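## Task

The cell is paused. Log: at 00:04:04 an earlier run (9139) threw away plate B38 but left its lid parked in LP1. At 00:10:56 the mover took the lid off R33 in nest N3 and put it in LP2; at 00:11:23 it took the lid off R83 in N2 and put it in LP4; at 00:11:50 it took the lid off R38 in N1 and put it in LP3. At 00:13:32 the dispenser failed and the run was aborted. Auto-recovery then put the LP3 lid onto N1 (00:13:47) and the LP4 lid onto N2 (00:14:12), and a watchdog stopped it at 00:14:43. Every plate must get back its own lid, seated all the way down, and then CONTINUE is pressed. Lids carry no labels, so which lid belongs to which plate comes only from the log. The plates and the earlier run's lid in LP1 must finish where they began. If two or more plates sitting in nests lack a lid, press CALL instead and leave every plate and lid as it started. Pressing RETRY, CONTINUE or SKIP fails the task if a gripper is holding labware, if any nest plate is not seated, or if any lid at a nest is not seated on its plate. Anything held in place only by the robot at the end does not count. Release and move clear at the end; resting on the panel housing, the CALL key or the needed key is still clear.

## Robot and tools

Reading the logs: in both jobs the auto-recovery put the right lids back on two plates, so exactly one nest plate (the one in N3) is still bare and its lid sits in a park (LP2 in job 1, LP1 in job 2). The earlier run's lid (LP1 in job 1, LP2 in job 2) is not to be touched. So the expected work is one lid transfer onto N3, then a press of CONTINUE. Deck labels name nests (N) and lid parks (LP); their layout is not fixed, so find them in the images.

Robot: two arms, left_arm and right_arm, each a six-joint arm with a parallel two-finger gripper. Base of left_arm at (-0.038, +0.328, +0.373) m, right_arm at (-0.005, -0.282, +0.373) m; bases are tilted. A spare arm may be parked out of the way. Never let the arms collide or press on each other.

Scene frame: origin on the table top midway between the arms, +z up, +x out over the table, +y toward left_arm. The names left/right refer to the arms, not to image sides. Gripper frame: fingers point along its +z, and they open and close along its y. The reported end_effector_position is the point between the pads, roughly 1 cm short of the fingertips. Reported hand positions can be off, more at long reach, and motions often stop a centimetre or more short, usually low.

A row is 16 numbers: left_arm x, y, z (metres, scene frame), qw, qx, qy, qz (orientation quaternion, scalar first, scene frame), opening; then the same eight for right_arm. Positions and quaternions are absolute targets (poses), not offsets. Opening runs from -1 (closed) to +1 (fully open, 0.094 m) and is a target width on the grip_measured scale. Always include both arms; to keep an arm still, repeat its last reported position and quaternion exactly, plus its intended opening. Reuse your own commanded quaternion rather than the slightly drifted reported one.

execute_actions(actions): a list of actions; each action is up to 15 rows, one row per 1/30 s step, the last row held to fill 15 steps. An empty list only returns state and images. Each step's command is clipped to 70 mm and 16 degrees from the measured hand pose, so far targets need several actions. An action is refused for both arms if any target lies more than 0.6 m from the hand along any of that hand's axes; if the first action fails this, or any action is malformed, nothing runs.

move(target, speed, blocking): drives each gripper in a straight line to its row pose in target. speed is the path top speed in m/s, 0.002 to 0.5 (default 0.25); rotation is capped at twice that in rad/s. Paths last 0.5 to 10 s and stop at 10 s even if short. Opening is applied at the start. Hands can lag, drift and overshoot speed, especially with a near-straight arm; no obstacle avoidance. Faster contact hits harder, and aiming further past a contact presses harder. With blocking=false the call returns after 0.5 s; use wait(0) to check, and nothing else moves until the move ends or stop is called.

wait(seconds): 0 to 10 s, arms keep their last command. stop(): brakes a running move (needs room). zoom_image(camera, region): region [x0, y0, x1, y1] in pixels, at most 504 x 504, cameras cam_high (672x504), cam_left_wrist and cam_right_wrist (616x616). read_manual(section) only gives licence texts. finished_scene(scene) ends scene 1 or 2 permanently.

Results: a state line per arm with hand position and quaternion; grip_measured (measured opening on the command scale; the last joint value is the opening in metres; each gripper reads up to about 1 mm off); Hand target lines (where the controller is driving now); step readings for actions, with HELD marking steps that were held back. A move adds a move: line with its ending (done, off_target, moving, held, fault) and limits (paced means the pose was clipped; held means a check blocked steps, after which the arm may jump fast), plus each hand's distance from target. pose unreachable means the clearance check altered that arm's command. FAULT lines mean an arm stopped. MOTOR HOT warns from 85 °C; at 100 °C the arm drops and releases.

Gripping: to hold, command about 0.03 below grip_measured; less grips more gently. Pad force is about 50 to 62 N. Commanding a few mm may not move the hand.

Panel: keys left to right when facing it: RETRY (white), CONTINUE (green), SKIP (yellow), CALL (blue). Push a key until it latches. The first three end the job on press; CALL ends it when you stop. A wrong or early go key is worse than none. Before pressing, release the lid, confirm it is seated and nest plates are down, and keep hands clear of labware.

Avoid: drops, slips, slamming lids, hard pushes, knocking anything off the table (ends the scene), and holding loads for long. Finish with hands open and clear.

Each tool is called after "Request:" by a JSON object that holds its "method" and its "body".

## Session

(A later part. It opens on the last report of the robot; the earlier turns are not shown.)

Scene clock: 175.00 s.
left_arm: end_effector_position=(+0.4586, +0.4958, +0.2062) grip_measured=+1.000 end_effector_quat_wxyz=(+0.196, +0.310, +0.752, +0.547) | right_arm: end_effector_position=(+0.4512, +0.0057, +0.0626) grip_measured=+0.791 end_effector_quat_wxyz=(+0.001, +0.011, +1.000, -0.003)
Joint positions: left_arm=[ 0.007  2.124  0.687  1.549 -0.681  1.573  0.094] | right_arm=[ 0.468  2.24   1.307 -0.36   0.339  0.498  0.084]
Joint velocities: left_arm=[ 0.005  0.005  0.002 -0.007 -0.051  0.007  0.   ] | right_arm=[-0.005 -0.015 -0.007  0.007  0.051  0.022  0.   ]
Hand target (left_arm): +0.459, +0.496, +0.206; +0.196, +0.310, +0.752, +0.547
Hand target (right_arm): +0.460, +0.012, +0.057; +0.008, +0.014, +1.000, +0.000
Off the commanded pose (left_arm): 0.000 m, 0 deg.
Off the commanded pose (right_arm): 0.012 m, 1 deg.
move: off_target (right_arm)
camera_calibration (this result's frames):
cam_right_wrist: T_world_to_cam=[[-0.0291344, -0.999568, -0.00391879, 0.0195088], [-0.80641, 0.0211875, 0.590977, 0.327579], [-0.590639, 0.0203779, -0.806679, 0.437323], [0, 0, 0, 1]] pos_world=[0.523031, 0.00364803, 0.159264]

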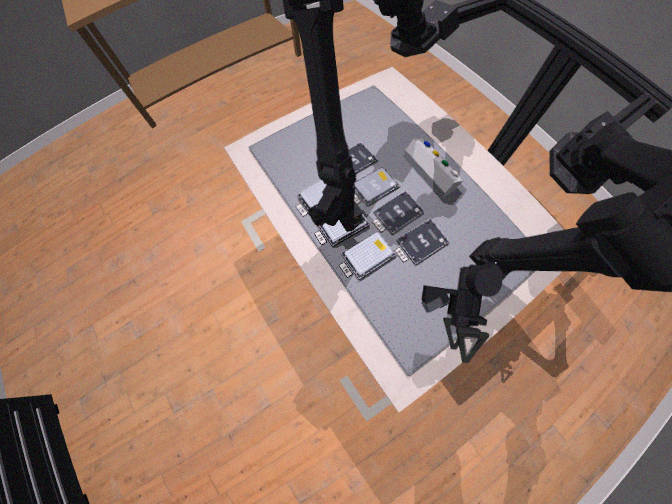

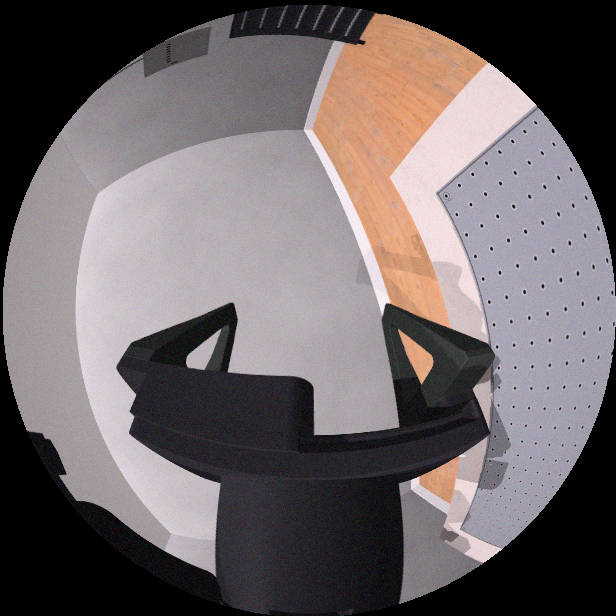

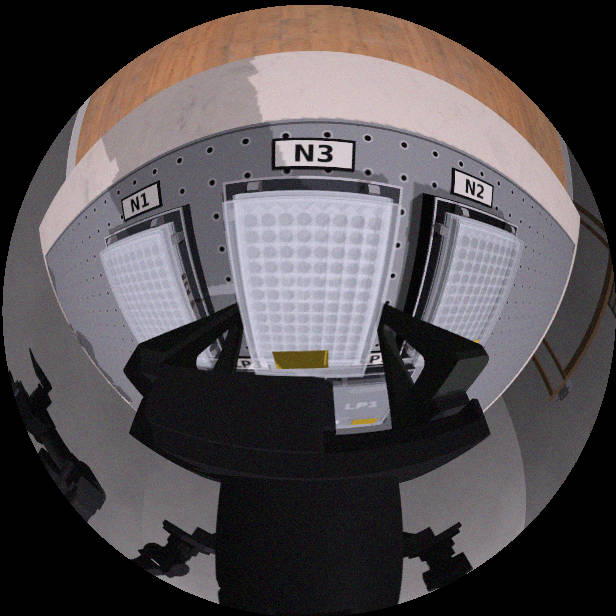

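Request:
{"method": "execute_actions", "body": {"actions": [[[0.4586,0.4958,0.2062,0.196,0.310,0.752,0.547,1, 0.465,0.012,0.058,0.008,0.014,1,0,0.755],[0.4586,0.4958,0.2062,0.196,0.310,0.752,0.547,1, 0.465,0.012,0.058,0.008,0.014,1,0,0.755],[0.4586,0.4958,0.2062,0.196,0.310,0.752,0.547,1, 0.459,0.012,0.057,0.008,0.014,1,0,0.755]]]}}

Request:
{"method": "zoom_image", "body": {"camera": "cam_right_wrist", "region": [200, 170, 420, 390]}}

Scene clock: 180.83 s.
left_arm: end_effector_position=(+0.4586, +0.4958, +0.2062) grip_measured=+1.000 end_effector_quat_wxyz=(+0.196, +0.310, +0.752, +0.547) | right_arm: end_effector_position=(+0.4548, +0.0073, +0.0633) grip_measured=+0.791 end_effector_quat_wxyz=(+0.003, +0.012, +1.000, -0.001)
Joint positions: left_arm=[ 0.007  2.124  0.687  1.549 -0.681  1.573  0.094] | right_arm=[ 0.468  2.241  1.314 -0.36   0.339  0.498  0.084]
Joint velocities: left_arm=[-0.024  0.015 -0.002 -0.007  0.051 -0.037  0.   ] | right_arm=[-0.015 -0.005  0.002 -0.012  0.022 -0.037  0.   ]
Hand target (left_arm): +0.459, +0.496, +0.206; +0.196, +0.310, +0.752, +0.547
Hand target (right_arm): +0.459, +0.012, +0.057; +0.008, +0.014, +1.000, +0.000
Off the commanded pose (left_arm): 0.000 m, 0 deg.
Off the commanded pose (right_arm): 0.009 m, 1 deg.
Step readings (end_effector_position):
0: left_arm (+0.4586, +0.4958, +0.2062) | right_arm (+0.4512, +0.0057, +0.0626)
1: left_arm (+0.4586, +0.4958, +0.2062) | right_arm (+0.4518, +0.0060, +0.0627)
2: left_arm (+0.4586, +0.4958, +0.2062) | right_arm (+0.4529, +0.0065, +0.0628)
4: left_arm (+0.4586, +0.4958, +0.2062) | right_arm (+0.4544, +0.0071, +0.0632)
8: left_arm (+0.4586, +0.4958, +0.2062) | right_arm (+0.4548, +0.0073, +0.0633)
15: end_effector_position above
camera_calibration (this result's frames):
cam_right_wrist: T_world_to_cam=[[-0.031224, -0.999489, -0.00689118, 0.0223299], [-0.809572, 0.0212463, 0.586636, 0.331735], [-0.586189, 0.023896, -0.809822, 0.438127], [0, 0, 0, 1]] pos_world=[0.526086, 0.00480082, 0.160351]

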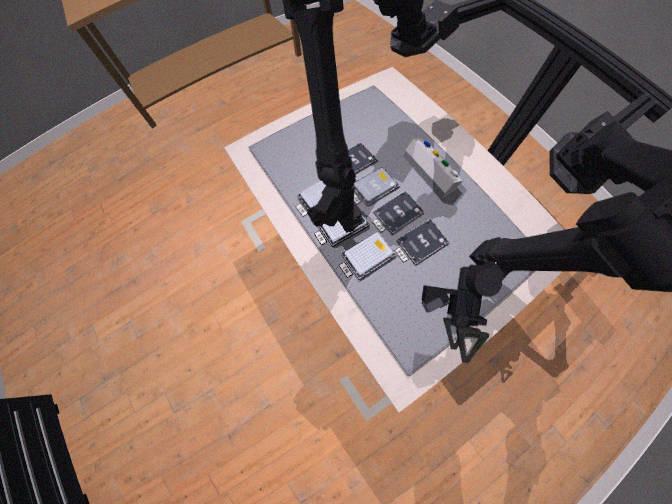

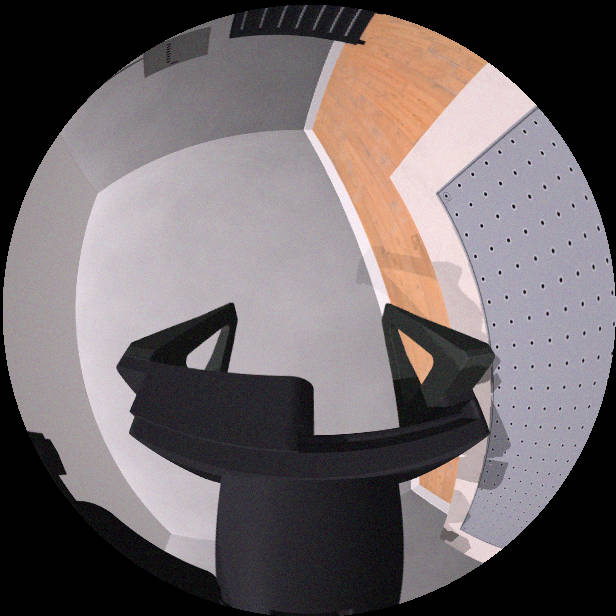

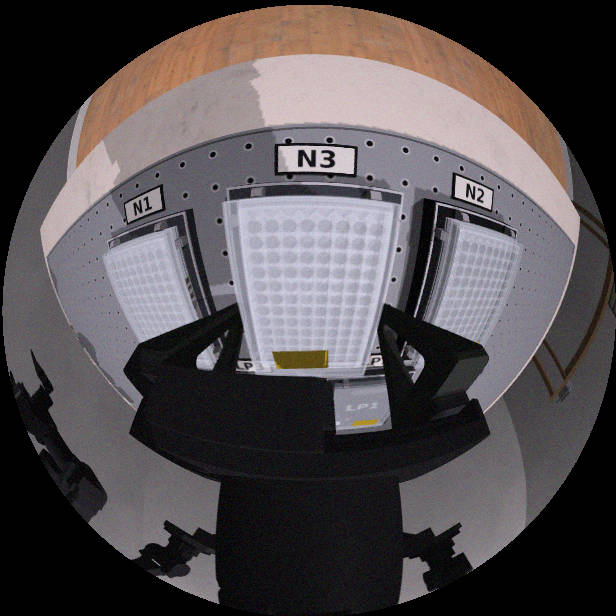

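Region (200, 170, 420, 390) of cam_right_wrist's 616x616 image, scaled by 2.291, with more detail than that image has.

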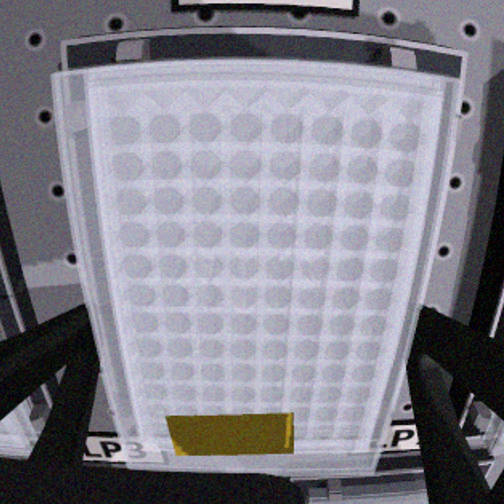

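Request:
{"method": "execute_actions", "body": {"actions": [[[0.4586,0.4958,0.2062,0.196,0.310,0.752,0.547,1, 0.468,-0.004,0.057,0.008,0.014,1,0,0.755],[0.4586,0.4958,0.2062,0.196,0.310,0.752,0.547,1, 0.468,-0.004,0.057,0.008,0.014,1,0,0.755],[0.4586,0.4958,0.2062,0.196,0.310,0.752,0.547,1, 0.461,0.006,0.057,0.008,0.014,1,0,0.755]]]}}

Request:
{"method": "zoom_image", "body": {"camera": "cam_right_wrist", "region": [200, 170, 420, 390]}}

Scene clock: 188.70 s.
left_arm: end_effector_position=(+0.4586, +0.4958, +0.2062) grip_measured=+1.000 end_effector_quat_wxyz=(+0.196, +0.310, +0.752, +0.547) | right_arm: end_effector_position=(+0.4547, +0.0073, +0.0632) grip_measured=+0.791 end_effector_quat_wxyz=(+0.003, +0.009, +1.000, -0.001)
Joint positions: left_arm=[ 0.007  2.124  0.687  1.549 -0.681  1.573  0.094] | right_arm=[ 0.468  2.241  1.314 -0.36   0.337  0.492  0.084]
Joint velocities: left_arm=[-0.024 -0.005 -0.007  0.002 -0.022 -0.066  0.   ] | right_arm=[ 0.005 -0.005 -0.012 -0.022 -0.081 -0.066  0.001]
Hand target (left_arm): +0.459, +0.496, +0.206; +0.196, +0.310, +0.752, +0.547
Hand target (right_arm): +0.461, +0.006, +0.057; +0.008, +0.014, +1.000, -0.000
Off the commanded pose (left_arm): 0.000 m, 0 deg.
Off the commanded pose (right_arm): 0.009 m, 1 deg.
Step readings (end_effector_position):
0: left_arm (+0.4586, +0.4958, +0.2062) | right_arm (+0.4548, +0.0073, +0.0633)
1: left_arm (+0.4586, +0.4958, +0.2062) | right_arm (+0.4548, +0.0072, +0.0632)
2: left_arm (+0.4586, +0.4958, +0.2062) | right_arm (+0.4547, +0.0073, +0.0632)
4: left_arm (+0.4586, +0.4958, +0.2062) | right_arm (+0.4547, +0.0073, +0.0632)
8: left_arm (+0.4586, +0.4958, +0.2062) | right_arm (+0.4547, +0.0073, +0.0632)
15: end_effector_position above
camera_calibration (this result's frames):
cam_right_wrist: T_world_to_cam=[[-0.0258501, -0.999633, -0.00804324, 0.0199862], [-0.809222, 0.0162008, 0.58728, 0.331583], [-0.586935, 0.02169, -0.809344, 0.438372], [0, 0, 0, 1]] pos_world=[0.526136, 0.00509874, 0.160222]

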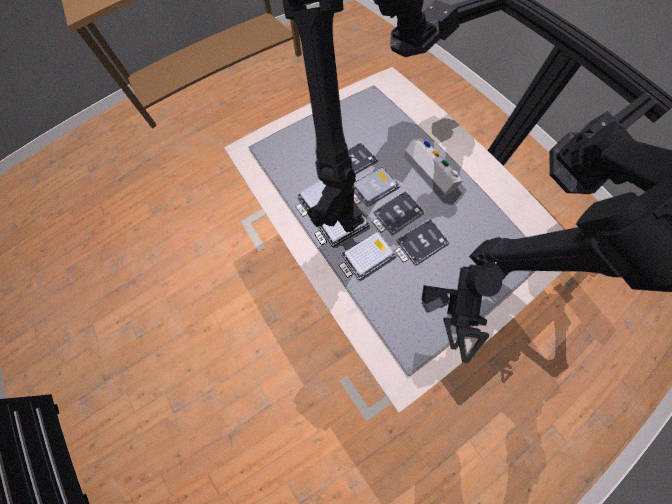

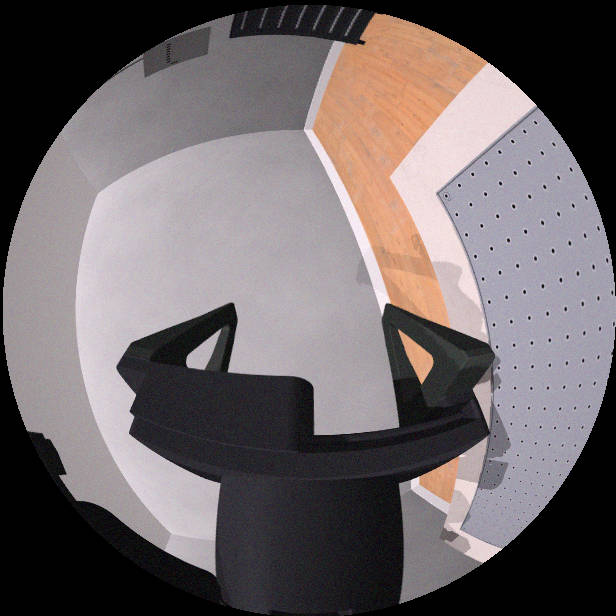

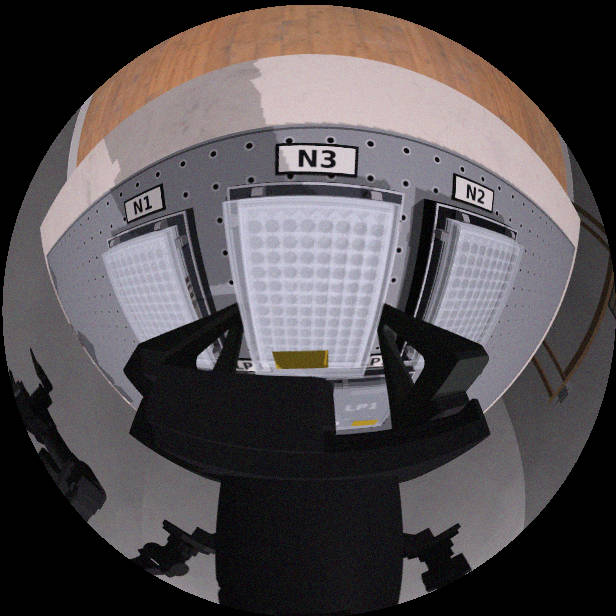

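Region (200, 170, 420, 390) of cam_right_wrist's 616x616 image, scaled by 2.291, with more detail than that image has.

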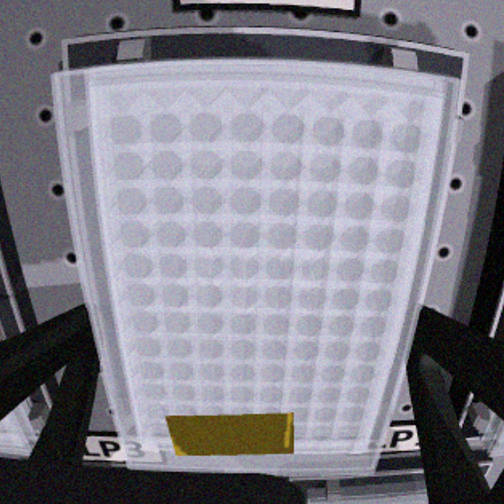

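Request:
{"method": "execute_actions", "body": {"actions": [[[0.4586,0.4958,0.2062,0.196,0.310,0.752,0.547,1, 0.472,-0.011,0.057,0.008,0.032,1,0,0.755],[0.4586,0.4958,0.2062,0.196,0.310,0.752,0.547,1, 0.472,-0.011,0.057,0.008,0.032,1,0,0.755],[0.4586,0.4958,0.2062,0.196,0.310,0.752,0.547,1, 0.461,0.005,0.057,0.008,0.017,1,0,0.755]]]}}

Request:
{"method": "zoom_image", "body": {"camera": "cam_right_wrist", "region": [200, 170, 420, 390]}}

Scene clock: 194.87 s.
left_arm: end_effector_position=(+0.4586, +0.4958, +0.2062) grip_measured=+1.000 end_effector_quat_wxyz=(+0.196, +0.310, +0.752, +0.547) | right_arm: end_effector_position=(+0.4558, +0.0062, +0.0626) grip_measured=+0.791 end_effector_quat_wxyz=(+0.003, +0.011, +1.000, +0.000)
Joint positions: left_arm=[ 0.007  2.124  0.687  1.549 -0.681  1.573  0.094] | right_arm=[ 0.465  2.241  1.314 -0.357  0.334  0.492  0.084]
Joint velocities: left_arm=[ 0.005 -0.005 -0.012 -0.007  0.11  -0.051  0.   ] | right_arm=[ 0.005 -0.005 -0.022 -0.012 -0.007 -0.007 -0.001]
Hand target (left_arm): +0.459, +0.496, +0.206; +0.196, +0.310, +0.752, +0.547
Hand target (right_arm): +0.461, +0.005, +0.057; +0.008, +0.017, +1.000, -0.000
Off the commanded pose (left_arm): 0.000 m, 0 deg.
Off the commanded pose (right_arm): 0.008 m, 1 deg.
Step readings (end_effector_position):
0: left_arm (+0.4586, +0.4958, +0.2062) | right_arm (+0.4547, +0.0073, +0.0632)
1: left_arm (+0.4586, +0.4958, +0.2062) | right_arm (+0.4548, +0.0071, +0.0630)
2: left_arm (+0.4586, +0.4958, +0.2062) | right_arm (+0.4549, +0.0067, +0.0628)
4: left_arm (+0.4586, +0.4958, +0.2062) | right_arm (+0.4555, +0.0060, +0.0626)
8: left_arm (+0.4586, +0.4958, +0.2062) | right_arm (+0.4558, +0.0062, +0.0626)
15: end_effector_position above
camera_calibration (this result's frames):
cam_right_wrist: T_world_to_cam=[[-0.0298214, -0.999503, -0.0102522, 0.0208027], [-0.80945, 0.0181308, 0.586909, 0.332967], [-0.586431, 0.0258011, -0.809588, 0.43829], [0, 0, 0, 1]] pos_world=[0.527168, 0.00344703, 0.159626]

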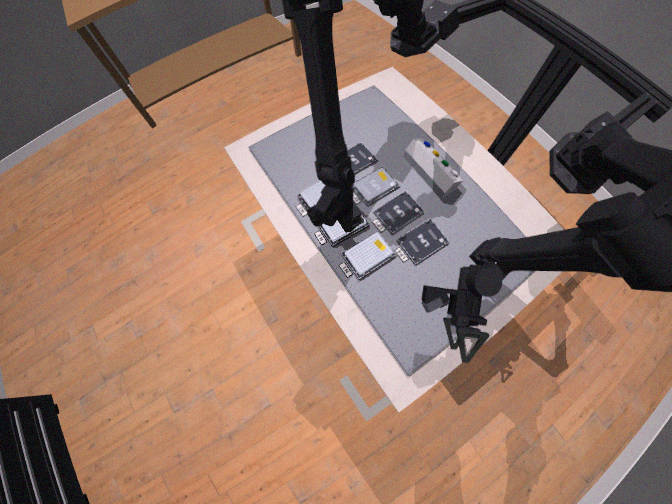

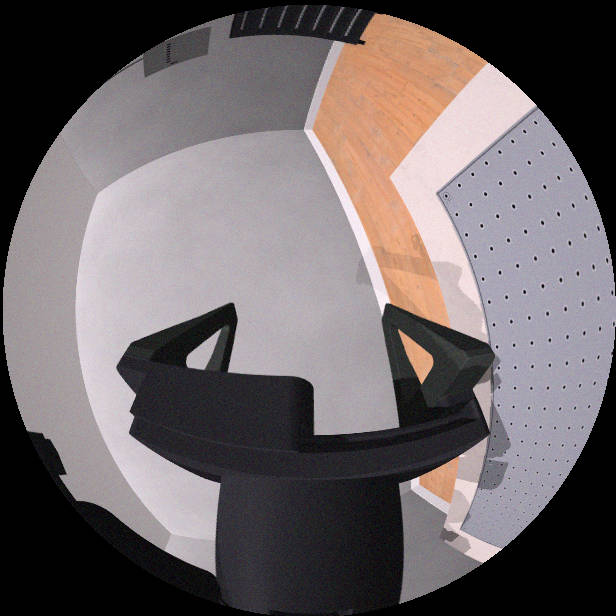

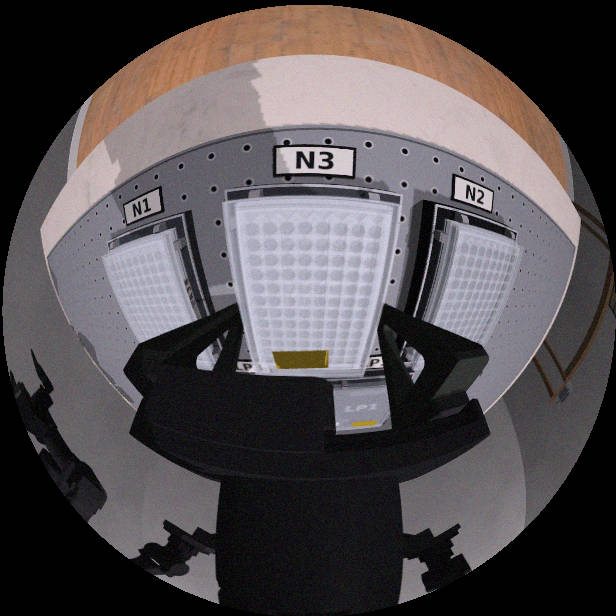

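Region (200, 170, 420, 390) of cam_right_wrist's 616x616 image, scaled by 2.291, with more detail than that image has.

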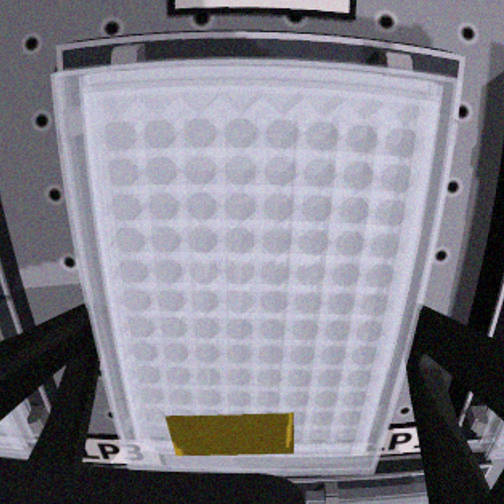

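Request:
{"method": "move", "body": {"target": [0.4586,0.4958,0.2062,0.196,0.310,0.752,0.547,1, 0.460,0.004,0.051,0.008,0.017,1,0,0.755], "speed": 0.015}}

Request:
{"method": "zoom_image", "body": {"camera": "cam_right_wrist", "region": [200, 170, 420, 390]}}

Scene clock: 199.43 s.
left_arm: end_effector_position=(+0.4586, +0.4958, +0.2062) grip_measured=+1.000 end_effector_quat_wxyz=(+0.196, +0.310, +0.752, +0.547) | right_arm: end_effector_position=(+0.4581, +0.0073, +0.0626) grip_measured=+0.791 end_effector_quat_wxyz=(+0.008, +0.013, +1.000, +0.003)
Joint positions: left_arm=[ 0.007  2.124  0.687  1.549 -0.681  1.573  0.094] | right_arm=[ 0.465  2.241  1.314 -0.347  0.334  0.492  0.084]
Joint velocities: left_arm=[ 0.005 -0.005  0.002  0.002  0.095 -0.007  0.   ] | right_arm=[-0.005  0.005 -0.002  0.002 -0.007  0.051 -0.001]
Hand target (left_arm): +0.459, +0.496, +0.206; +0.196, +0.310, +0.752, +0.547
Hand target (right_arm): +0.460, +0.004, +0.051; +0.008, +0.017, +1.000, -0.000
Off the commanded pose (left_arm): 0.000 m, 0 deg.
Off the commanded pose (right_arm): 0.012 m, 1 deg.
move: off_target (right_arm)
camera_calibration (this result's frames):
cam_right_wrist: T_world_to_cam=[[-0.0331864, -0.999335, -0.0151269, 0.0238559], [-0.814632, 0.018278, 0.57969, 0.33758], [-0.579028, 0.0315607, -0.814696, 0.436488], [0, 0, 0, 1]] pos_world=[0.528534, 0.00389386, 0.160275]

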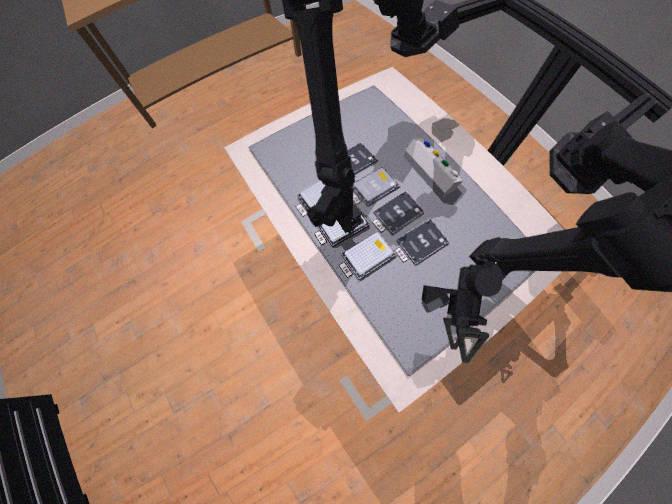

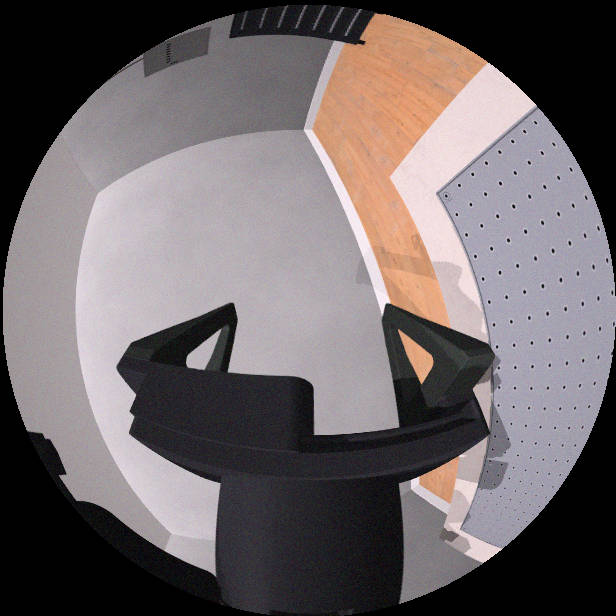

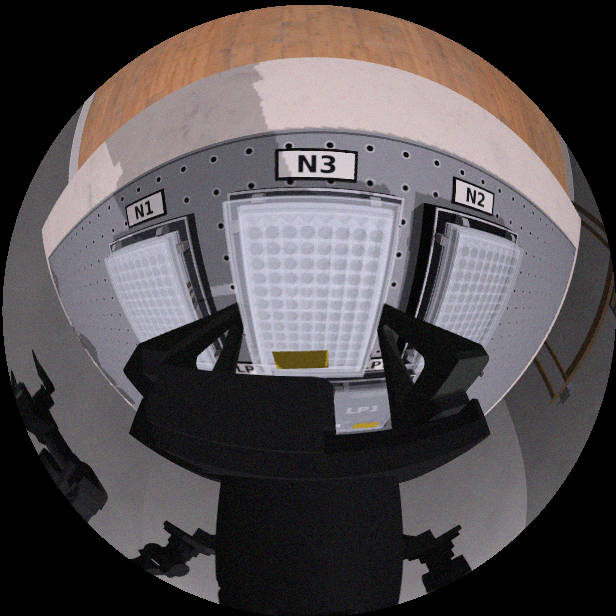

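Region (200, 170, 420, 390) of cam_right_wrist's 616x616 image, scaled by 2.291, with more detail than that image has.

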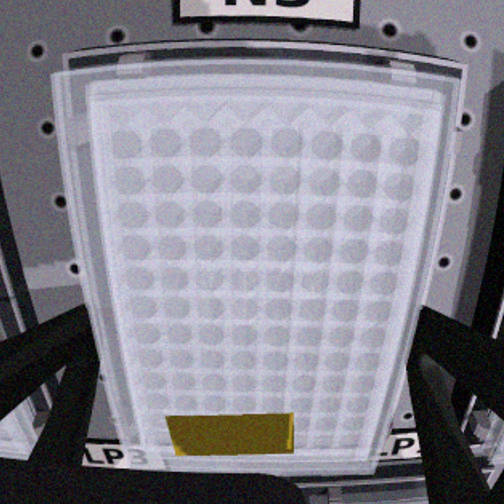

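Request:
{"method": "execute_actions", "body": {"actions": [[[0.4586,0.4958,0.2062,0.196,0.310,0.752,0.547,1, 0.4556,0.0062,0.0621,0.006,0.012,1,0.002,0.755]]]}}

Request:
{"method": "zoom_image", "body": {"camera": "cam_right_wrist", "region": [200, 170, 420, 390]}}

Scene clock: 208.47 s.
left_arm: end_effector_position=(+0.4586, +0.4958, +0.2062) grip_measured=+1.000 end_effector_quat_wxyz=(+0.196, +0.310, +0.752, +0.547) | right_arm: end_effector_position=(+0.4581, +0.0073, +0.0626) grip_measured=+0.791 end_effector_quat_wxyz=(+0.008, +0.013, +1.000, +0.003)
Joint positions: left_arm=[ 0.007  2.124  0.687  1.549 -0.681  1.573  0.094] | right_arm=[ 0.465  2.241  1.314 -0.347  0.334  0.492  0.084]
Joint velocities: left_arm=[-0.015 -0.005 -0.002 -0.007  0.051 -0.022  0.   ] | right_arm=[-0.015 -0.005 -0.002 -0.002 -0.007 -0.125  0.001]
Hand target (left_arm): +0.459, +0.496, +0.206; +0.196, +0.310, +0.752, +0.547
Hand target (right_arm): +0.456, +0.006, +0.062; +0.006, +0.012, +1.000, +0.002
Off the commanded pose (left_arm): 0.000 m, 0 deg.
Off the commanded pose (right_arm): 0.003 m, 0 deg.
Step readings (end_effector_position):
0: left_arm (+0.4586, +0.4958, +0.2062) | right_arm (+0.4581, +0.0073, +0.0626)
1: left_arm (+0.4586, +0.4958, +0.2062) | right_arm (+0.4581, +0.0073, +0.0626)
2: left_arm (+0.4586, +0.4958, +0.2062) | right_arm (+0.4581, +0.0073, +0.0626)
4: left_arm (+0.4586, +0.4958, +0.2062) | right_arm (+0.4581, +0.0073, +0.0626)
8: left_arm (+0.4586, +0.4958, +0.2062) | right_arm (+0.4581, +0.0073, +0.0626)
15: end_effector_position above
camera_calibration (this result's frames):
cam_right_wrist: T_world_to_cam=[[-0.0331864, -0.999335, -0.0151269, 0.0238559], [-0.814632, 0.018278, 0.57969, 0.33758], [-0.579028, 0.0315607, -0.814696, 0.436488], [0, 0, 0, 1]] pos_world=[0.528534, 0.00389386, 0.160275]

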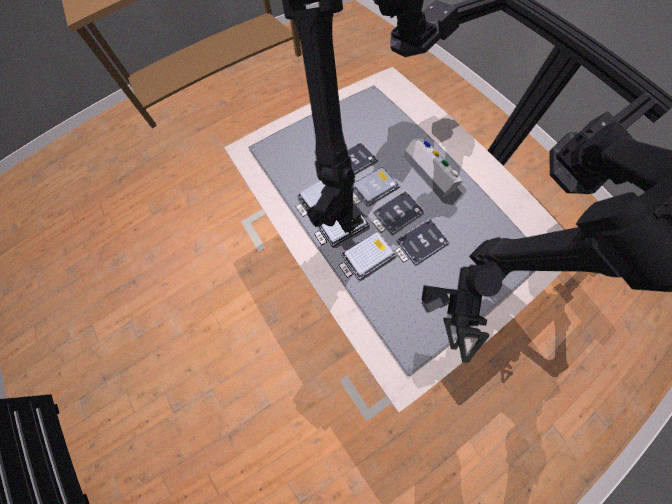

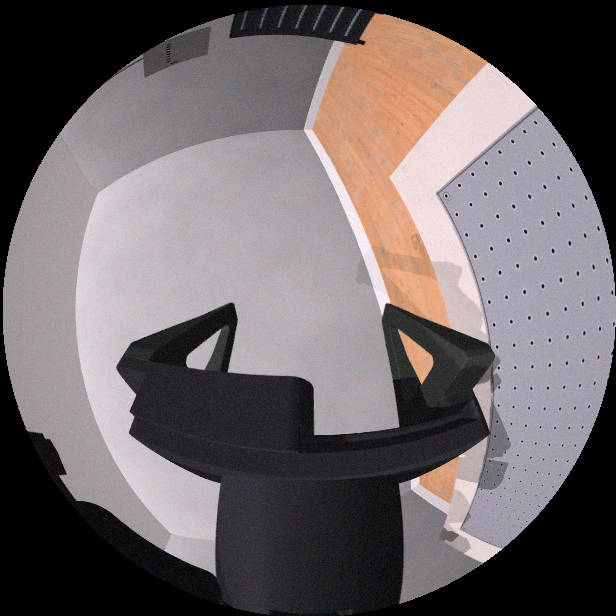

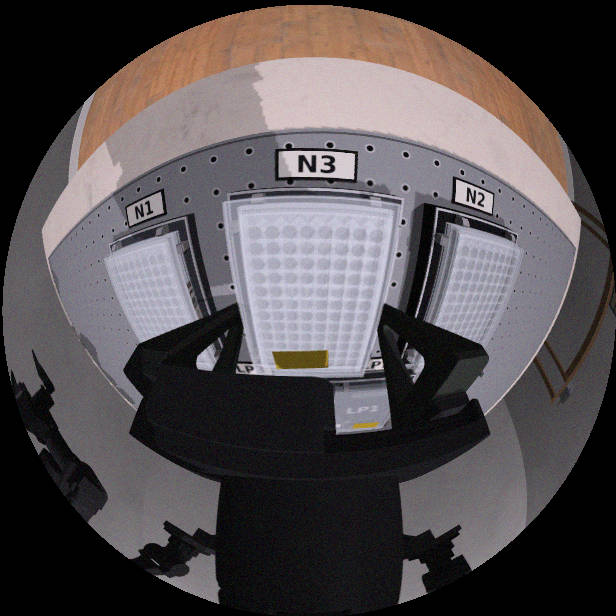

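Region (200, 170, 420, 390) of cam_right_wrist's 616x616 image, scaled by 2.291, with more detail than that image has.

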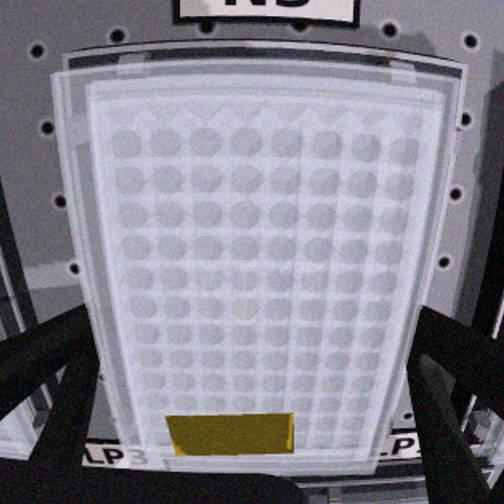

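Pulse the elbow only (−0.022) for two steps, then hold at the goal.

Request:
{"method": "execute_actions", "body": {"actions": [[[0.4586,0.4958,0.2062,0.196,0.310,0.752,0.547,1, 0.4471,0.0025,0.0602,-0.001,0.009,1,-0.001,0.755],[0.4586,0.4958,0.2062,0.196,0.310,0.752,0.547,1, 0.4471,0.0025,0.0602,-0.001,0.009,1,-0.001,0.755],[0.4586,0.4958,0.2062,0.196,0.310,0.752,0.547,1, 0.4545,0.0057,0.0618,0.005,0.012,1,0.002,0.755]]]}}

Request:
{"method": "zoom_image", "body": {"camera": "cam_right_wrist", "region": [200, 170, 420, 390]}}

Scene clock: 213.03 s.
left_arm: end_effector_position=(+0.4586, +0.4958, +0.2062) grip_measured=+1.000 end_effector_quat_wxyz=(+0.196, +0.310, +0.752, +0.547) | right_arm: end_effector_position=(+0.4552, +0.0061, +0.0619) grip_measured=+0.791 end_effector_quat_wxyz=(+0.005, +0.012, +1.000, +0.001)
Joint positions: left_arm=[ 0.007  2.124  0.687  1.549 -0.681  1.573  0.094] | right_arm=[ 0.465  2.241  1.308 -0.347  0.334  0.492  0.084]
Joint velocities: left_arm=[-0.005  0.005  0.027 -0.002 -0.007 -0.051  0.   ] | right_arm=[-0.005 -0.005 -0.017 -0.017 -0.022 -0.022 -0.   ]
Hand target (left_arm): +0.459, +0.496, +0.206; +0.196, +0.310, +0.752, +0.547
Hand target (right_arm): +0.454, +0.006, +0.062; +0.005, +0.012, +1.000, +0.002
Off the commanded pose (left_arm): 0.000 m, 0 deg.
Off the commanded pose (right_arm): 0.001 m, 0 deg.
Step readings (end_effector_position):
0: left_arm (+0.4586, +0.4958, +0.2062) | right_arm (+0.4581, +0.0073, +0.0626)
1: left_arm (+0.4586, +0.4958, +0.2062) | right_arm (+0.4573, +0.0070, +0.0624)
2: left_arm (+0.4586, +0.4958, +0.2062) | right_arm (+0.4562, +0.0065, +0.0622)
4: left_arm (+0.4586, +0.4958, +0.2062) | right_arm (+0.4554, +0.0062, +0.0620)
8: left_arm (+0.4586, +0.4958, +0.2062) | right_arm (+0.4552, +0.0061, +0.0619)
15: end_effector_position above
camera_calibration (this result's frames):
cam_right_wrist: T_world_to_cam=[[-0.0315094, -0.999423, -0.0126859, 0.0216062], [-0.812049, 0.018198, 0.583305, 0.334218], [-0.582738, 0.0286812, -0.812154, 0.43581], [0, 0, 0, 1]] pos_world=[0.526045, 0.00301215, 0.159268]

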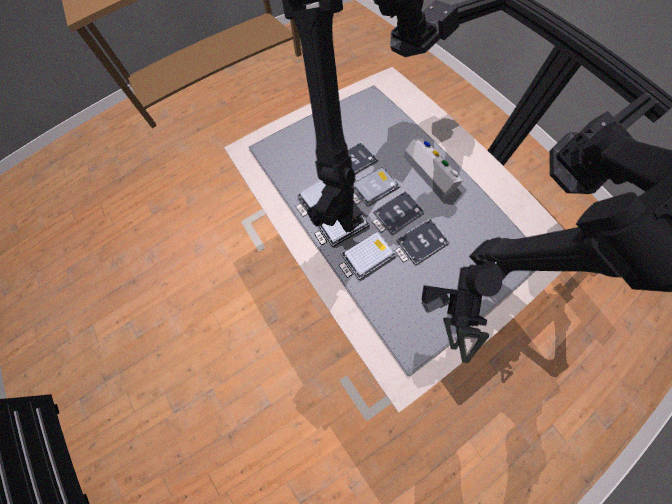

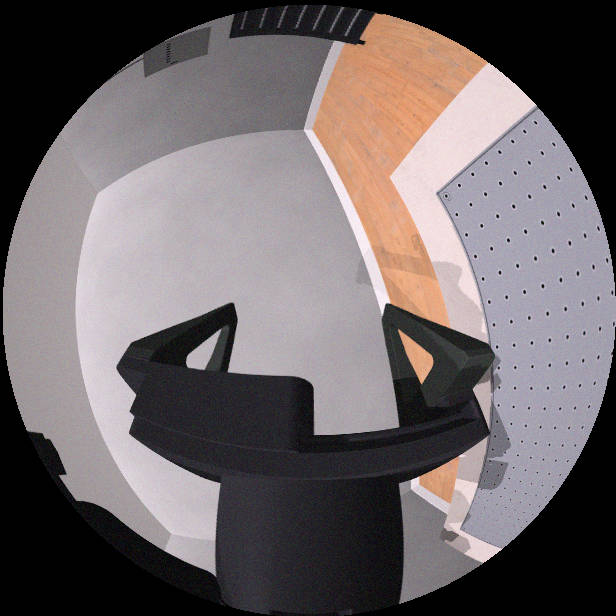

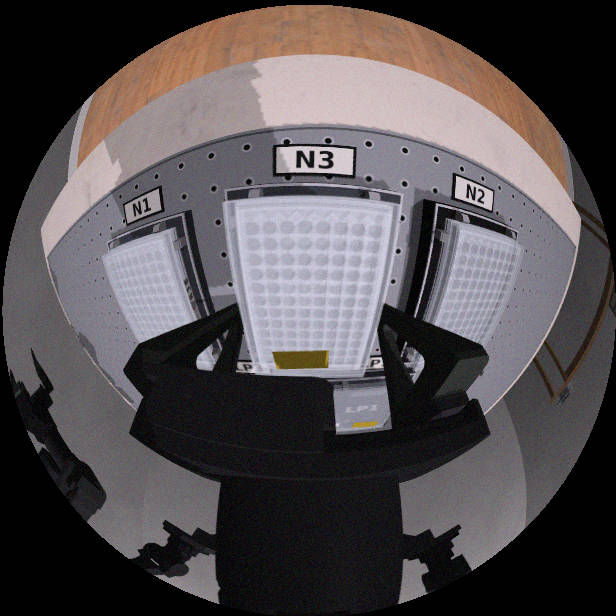

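Region (200, 170, 420, 390) of cam_right_wrist's 616x616 image, scaled by 2.291, with more detail than that image has.

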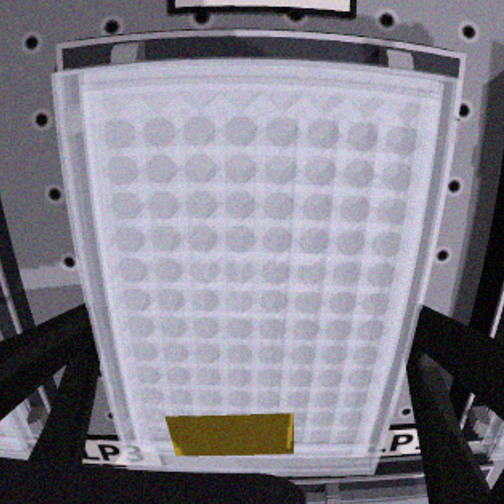

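Request:
{"method": "execute_actions", "body": {"actions": [[[0.4586,0.4958,0.2062,0.196,0.310,0.752,0.547,1, 0.4432,0.0048,0.0493,-0.007,0.007,1,-0.004,0.755],[0.4586,0.4958,0.2062,0.196,0.310,0.752,0.547,1, 0.4432,0.0048,0.0493,-0.007,0.007,1,-0.004,0.755],[0.4586,0.4958,0.2062,0.196,0.310,0.752,0.547,1, 0.4535,0.0059,0.0600,0.003,0.011,1,0,0.755]]]}}

Request:
{"method": "zoom_image", "body": {"camera": "cam_right_wrist", "region": [200, 170, 420, 390]}}

Scene clock: 218.60 s.
left_arm: end_effector_position=(+0.4586, +0.4958, +0.2062) grip_measured=+1.000 end_effector_quat_wxyz=(+0.196, +0.310, +0.752, +0.547) | right_arm: end_effector_position=(+0.4550, +0.0061, +0.0617) grip_measured=+0.791 end_effector_quat_wxyz=(+0.005, +0.012, +1.000, +0.001)
Joint positions: left_arm=[ 0.007  2.124  0.687  1.549 -0.681  1.573  0.094] | right_arm=[ 0.465  2.241  1.308 -0.347  0.334  0.492  0.084]
Joint velocities: left_arm=[ 0.005 -0.015 -0.022  0.007  0.037  0.007  0.   ] | right_arm=[-0.005 -0.005 -0.012  0.002  0.007 -0.037  0.   ]
Hand target (left_arm): +0.459, +0.496, +0.206; +0.196, +0.310, +0.752, +0.547
Hand target (right_arm): +0.453, +0.006, +0.060; +0.003, +0.011, +1.000, -0.000
Off the commanded pose (left_arm): 0.000 m, 0 deg.
Off the commanded pose (right_arm): 0.002 m, 0 deg.
Step readings (end_effector_position):
0: left_arm (+0.4586, +0.4958, +0.2062) | right_arm (+0.4552, +0.0061, +0.0619)
1: left_arm (+0.4586, +0.4958, +0.2062) | right_arm (+0.4550, +0.0061, +0.0617)
2: left_arm (+0.4586, +0.4958, +0.2062) | right_arm (+0.4550, +0.0061, +0.0617)
4: left_arm (+0.4586, +0.4958, +0.2062) | right_arm (+0.4550, +0.0061, +0.0617)
8: left_arm (+0.4586, +0.4958, +0.2062) | right_arm (+0.4550, +0.0061, +0.0617)
15: end_effector_position above
camera_calibration (this result's frames):
cam_right_wrist: T_world_to_cam=[[-0.0313892, -0.999429, -0.0125118, 0.0215123], [-0.811864, 0.0181928, 0.583563, 0.334079], [-0.583002, 0.0284755, -0.811971, 0.435678], [0, 0, 0, 1]] pos_world=[0.525903, 0.00301602, 0.159071]

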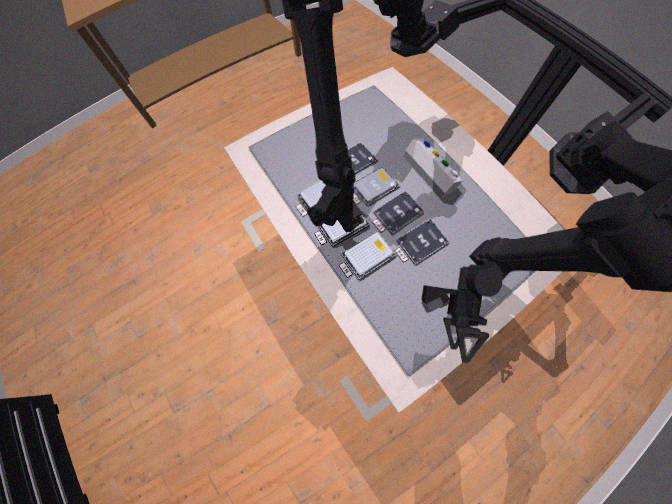

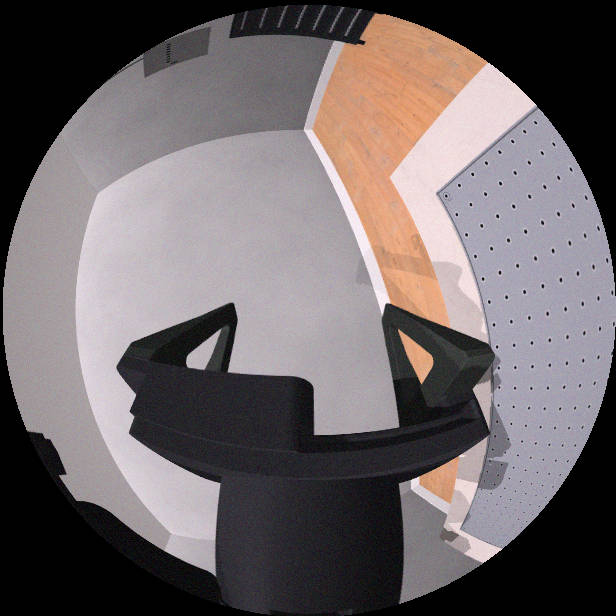

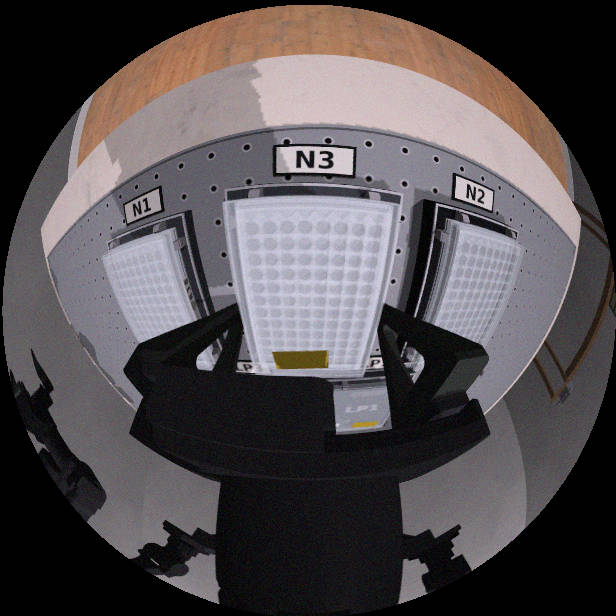

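Region (200, 170, 420, 390) of cam_right_wrist's 616x616 image, scaled by 2.291, with more detail than that image has.

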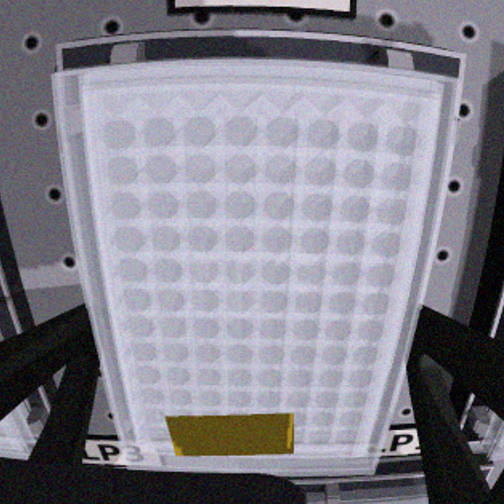

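Request:
{"method": "execute_actions", "body": {"actions": [[[0.4586,0.4958,0.2062,0.196,0.310,0.752,0.547,1, 0.443,0.0008,0.0590,-0.005,0.008,1,-0.003,0.755],[0.4586,0.4958,0.2062,0.196,0.310,0.752,0.547,1, 0.4530,0.0053,0.0605,0.003,0.011,1,0,0.755]]]}}

Request:
{"method": "zoom_image", "body": {"camera": "cam_right_wrist", "region": [200, 170, 420, 390]}}

Scene clock: 224.60 s.
left_arm: end_effector_position=(+0.4586, +0.4958, +0.2062) grip_measured=+1.000 end_effector_quat_wxyz=(+0.196, +0.310, +0.752, +0.547) | right_arm: end_effector_position=(+0.4544, +0.0058, +0.0616) grip_measured=+0.791 end_effector_quat_wxyz=(+0.005, +0.012, +1.000, +0.001)
Joint positions: left_arm=[ 0.007  2.124  0.687  1.549 -0.681  1.573  0.094] | right_arm=[ 0.465  2.241  1.307 -0.347  0.334  0.492  0.084]
Joint velocities: left_arm=[-0.024 -0.024 -0.022 -0.012 -0.007  0.051  0.   ] | right_arm=[-0.005 -0.005 -0.012 -0.002  0.007 -0.022  0.001]
Hand target (left_arm): +0.459, +0.496, +0.206; +0.196, +0.310, +0.752, +0.547
Hand target (right_arm): +0.453, +0.005, +0.061; +0.003, +0.011, +1.000, +0.000
Off the commanded pose (left_arm): 0.000 m, 0 deg.
Off the commanded pose (right_arm): 0.002 m, 0 deg.
Step readings (end_effector_position):
0: left_arm (+0.4586, +0.4958, +0.2062) | right_arm (+0.4550, +0.0061, +0.0617)
1: left_arm (+0.4586, +0.4958, +0.2062) | right_arm (+0.4544, +0.0058, +0.0616)
2: left_arm (+0.4586, +0.4958, +0.2062) | right_arm (+0.4544, +0.0058, +0.0616)
4: left_arm (+0.4586, +0.4958, +0.2062) | right_arm (+0.4544, +0.0058, +0.0616)
8: left_arm (+0.4586, +0.4958, +0.2062) | right_arm (+0.4544, +0.0058, +0.0616)
15: end_effector_position above
camera_calibration (this result's frames):
cam_right_wrist: T_world_to_cam=[[-0.0310283, -0.999447, -0.0119898, 0.0210305], [-0.811308, 0.0181775, 0.584336, 0.333359], [-0.583795, 0.0278583, -0.811423, 0.43553], [0, 0, 0, 1]] pos_world=[0.52537, 0.00282611, 0.158857]

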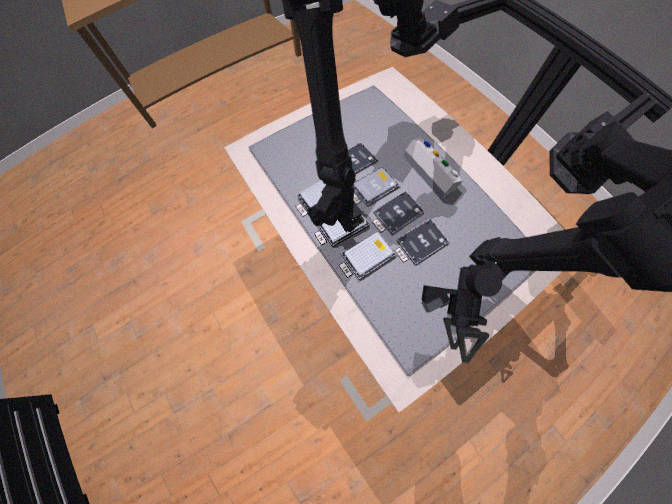

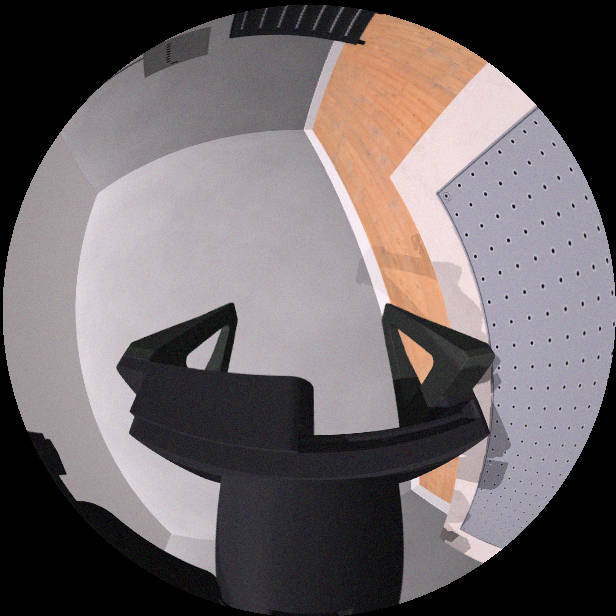

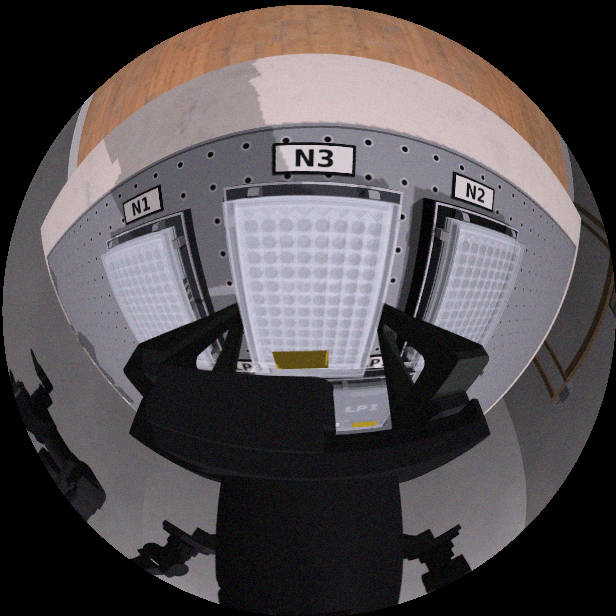

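Region (200, 170, 420, 390) of cam_right_wrist's 616x616 image, scaled by 2.291, with more detail than that image has.

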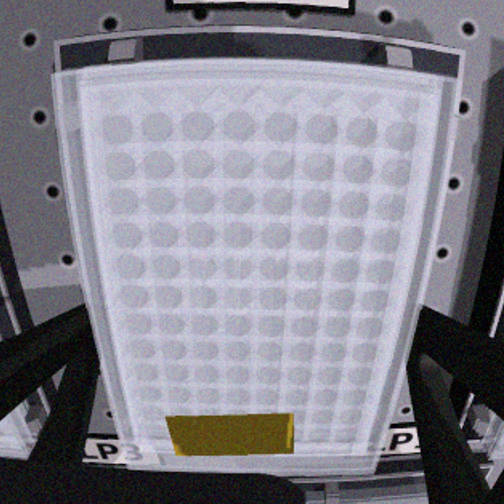

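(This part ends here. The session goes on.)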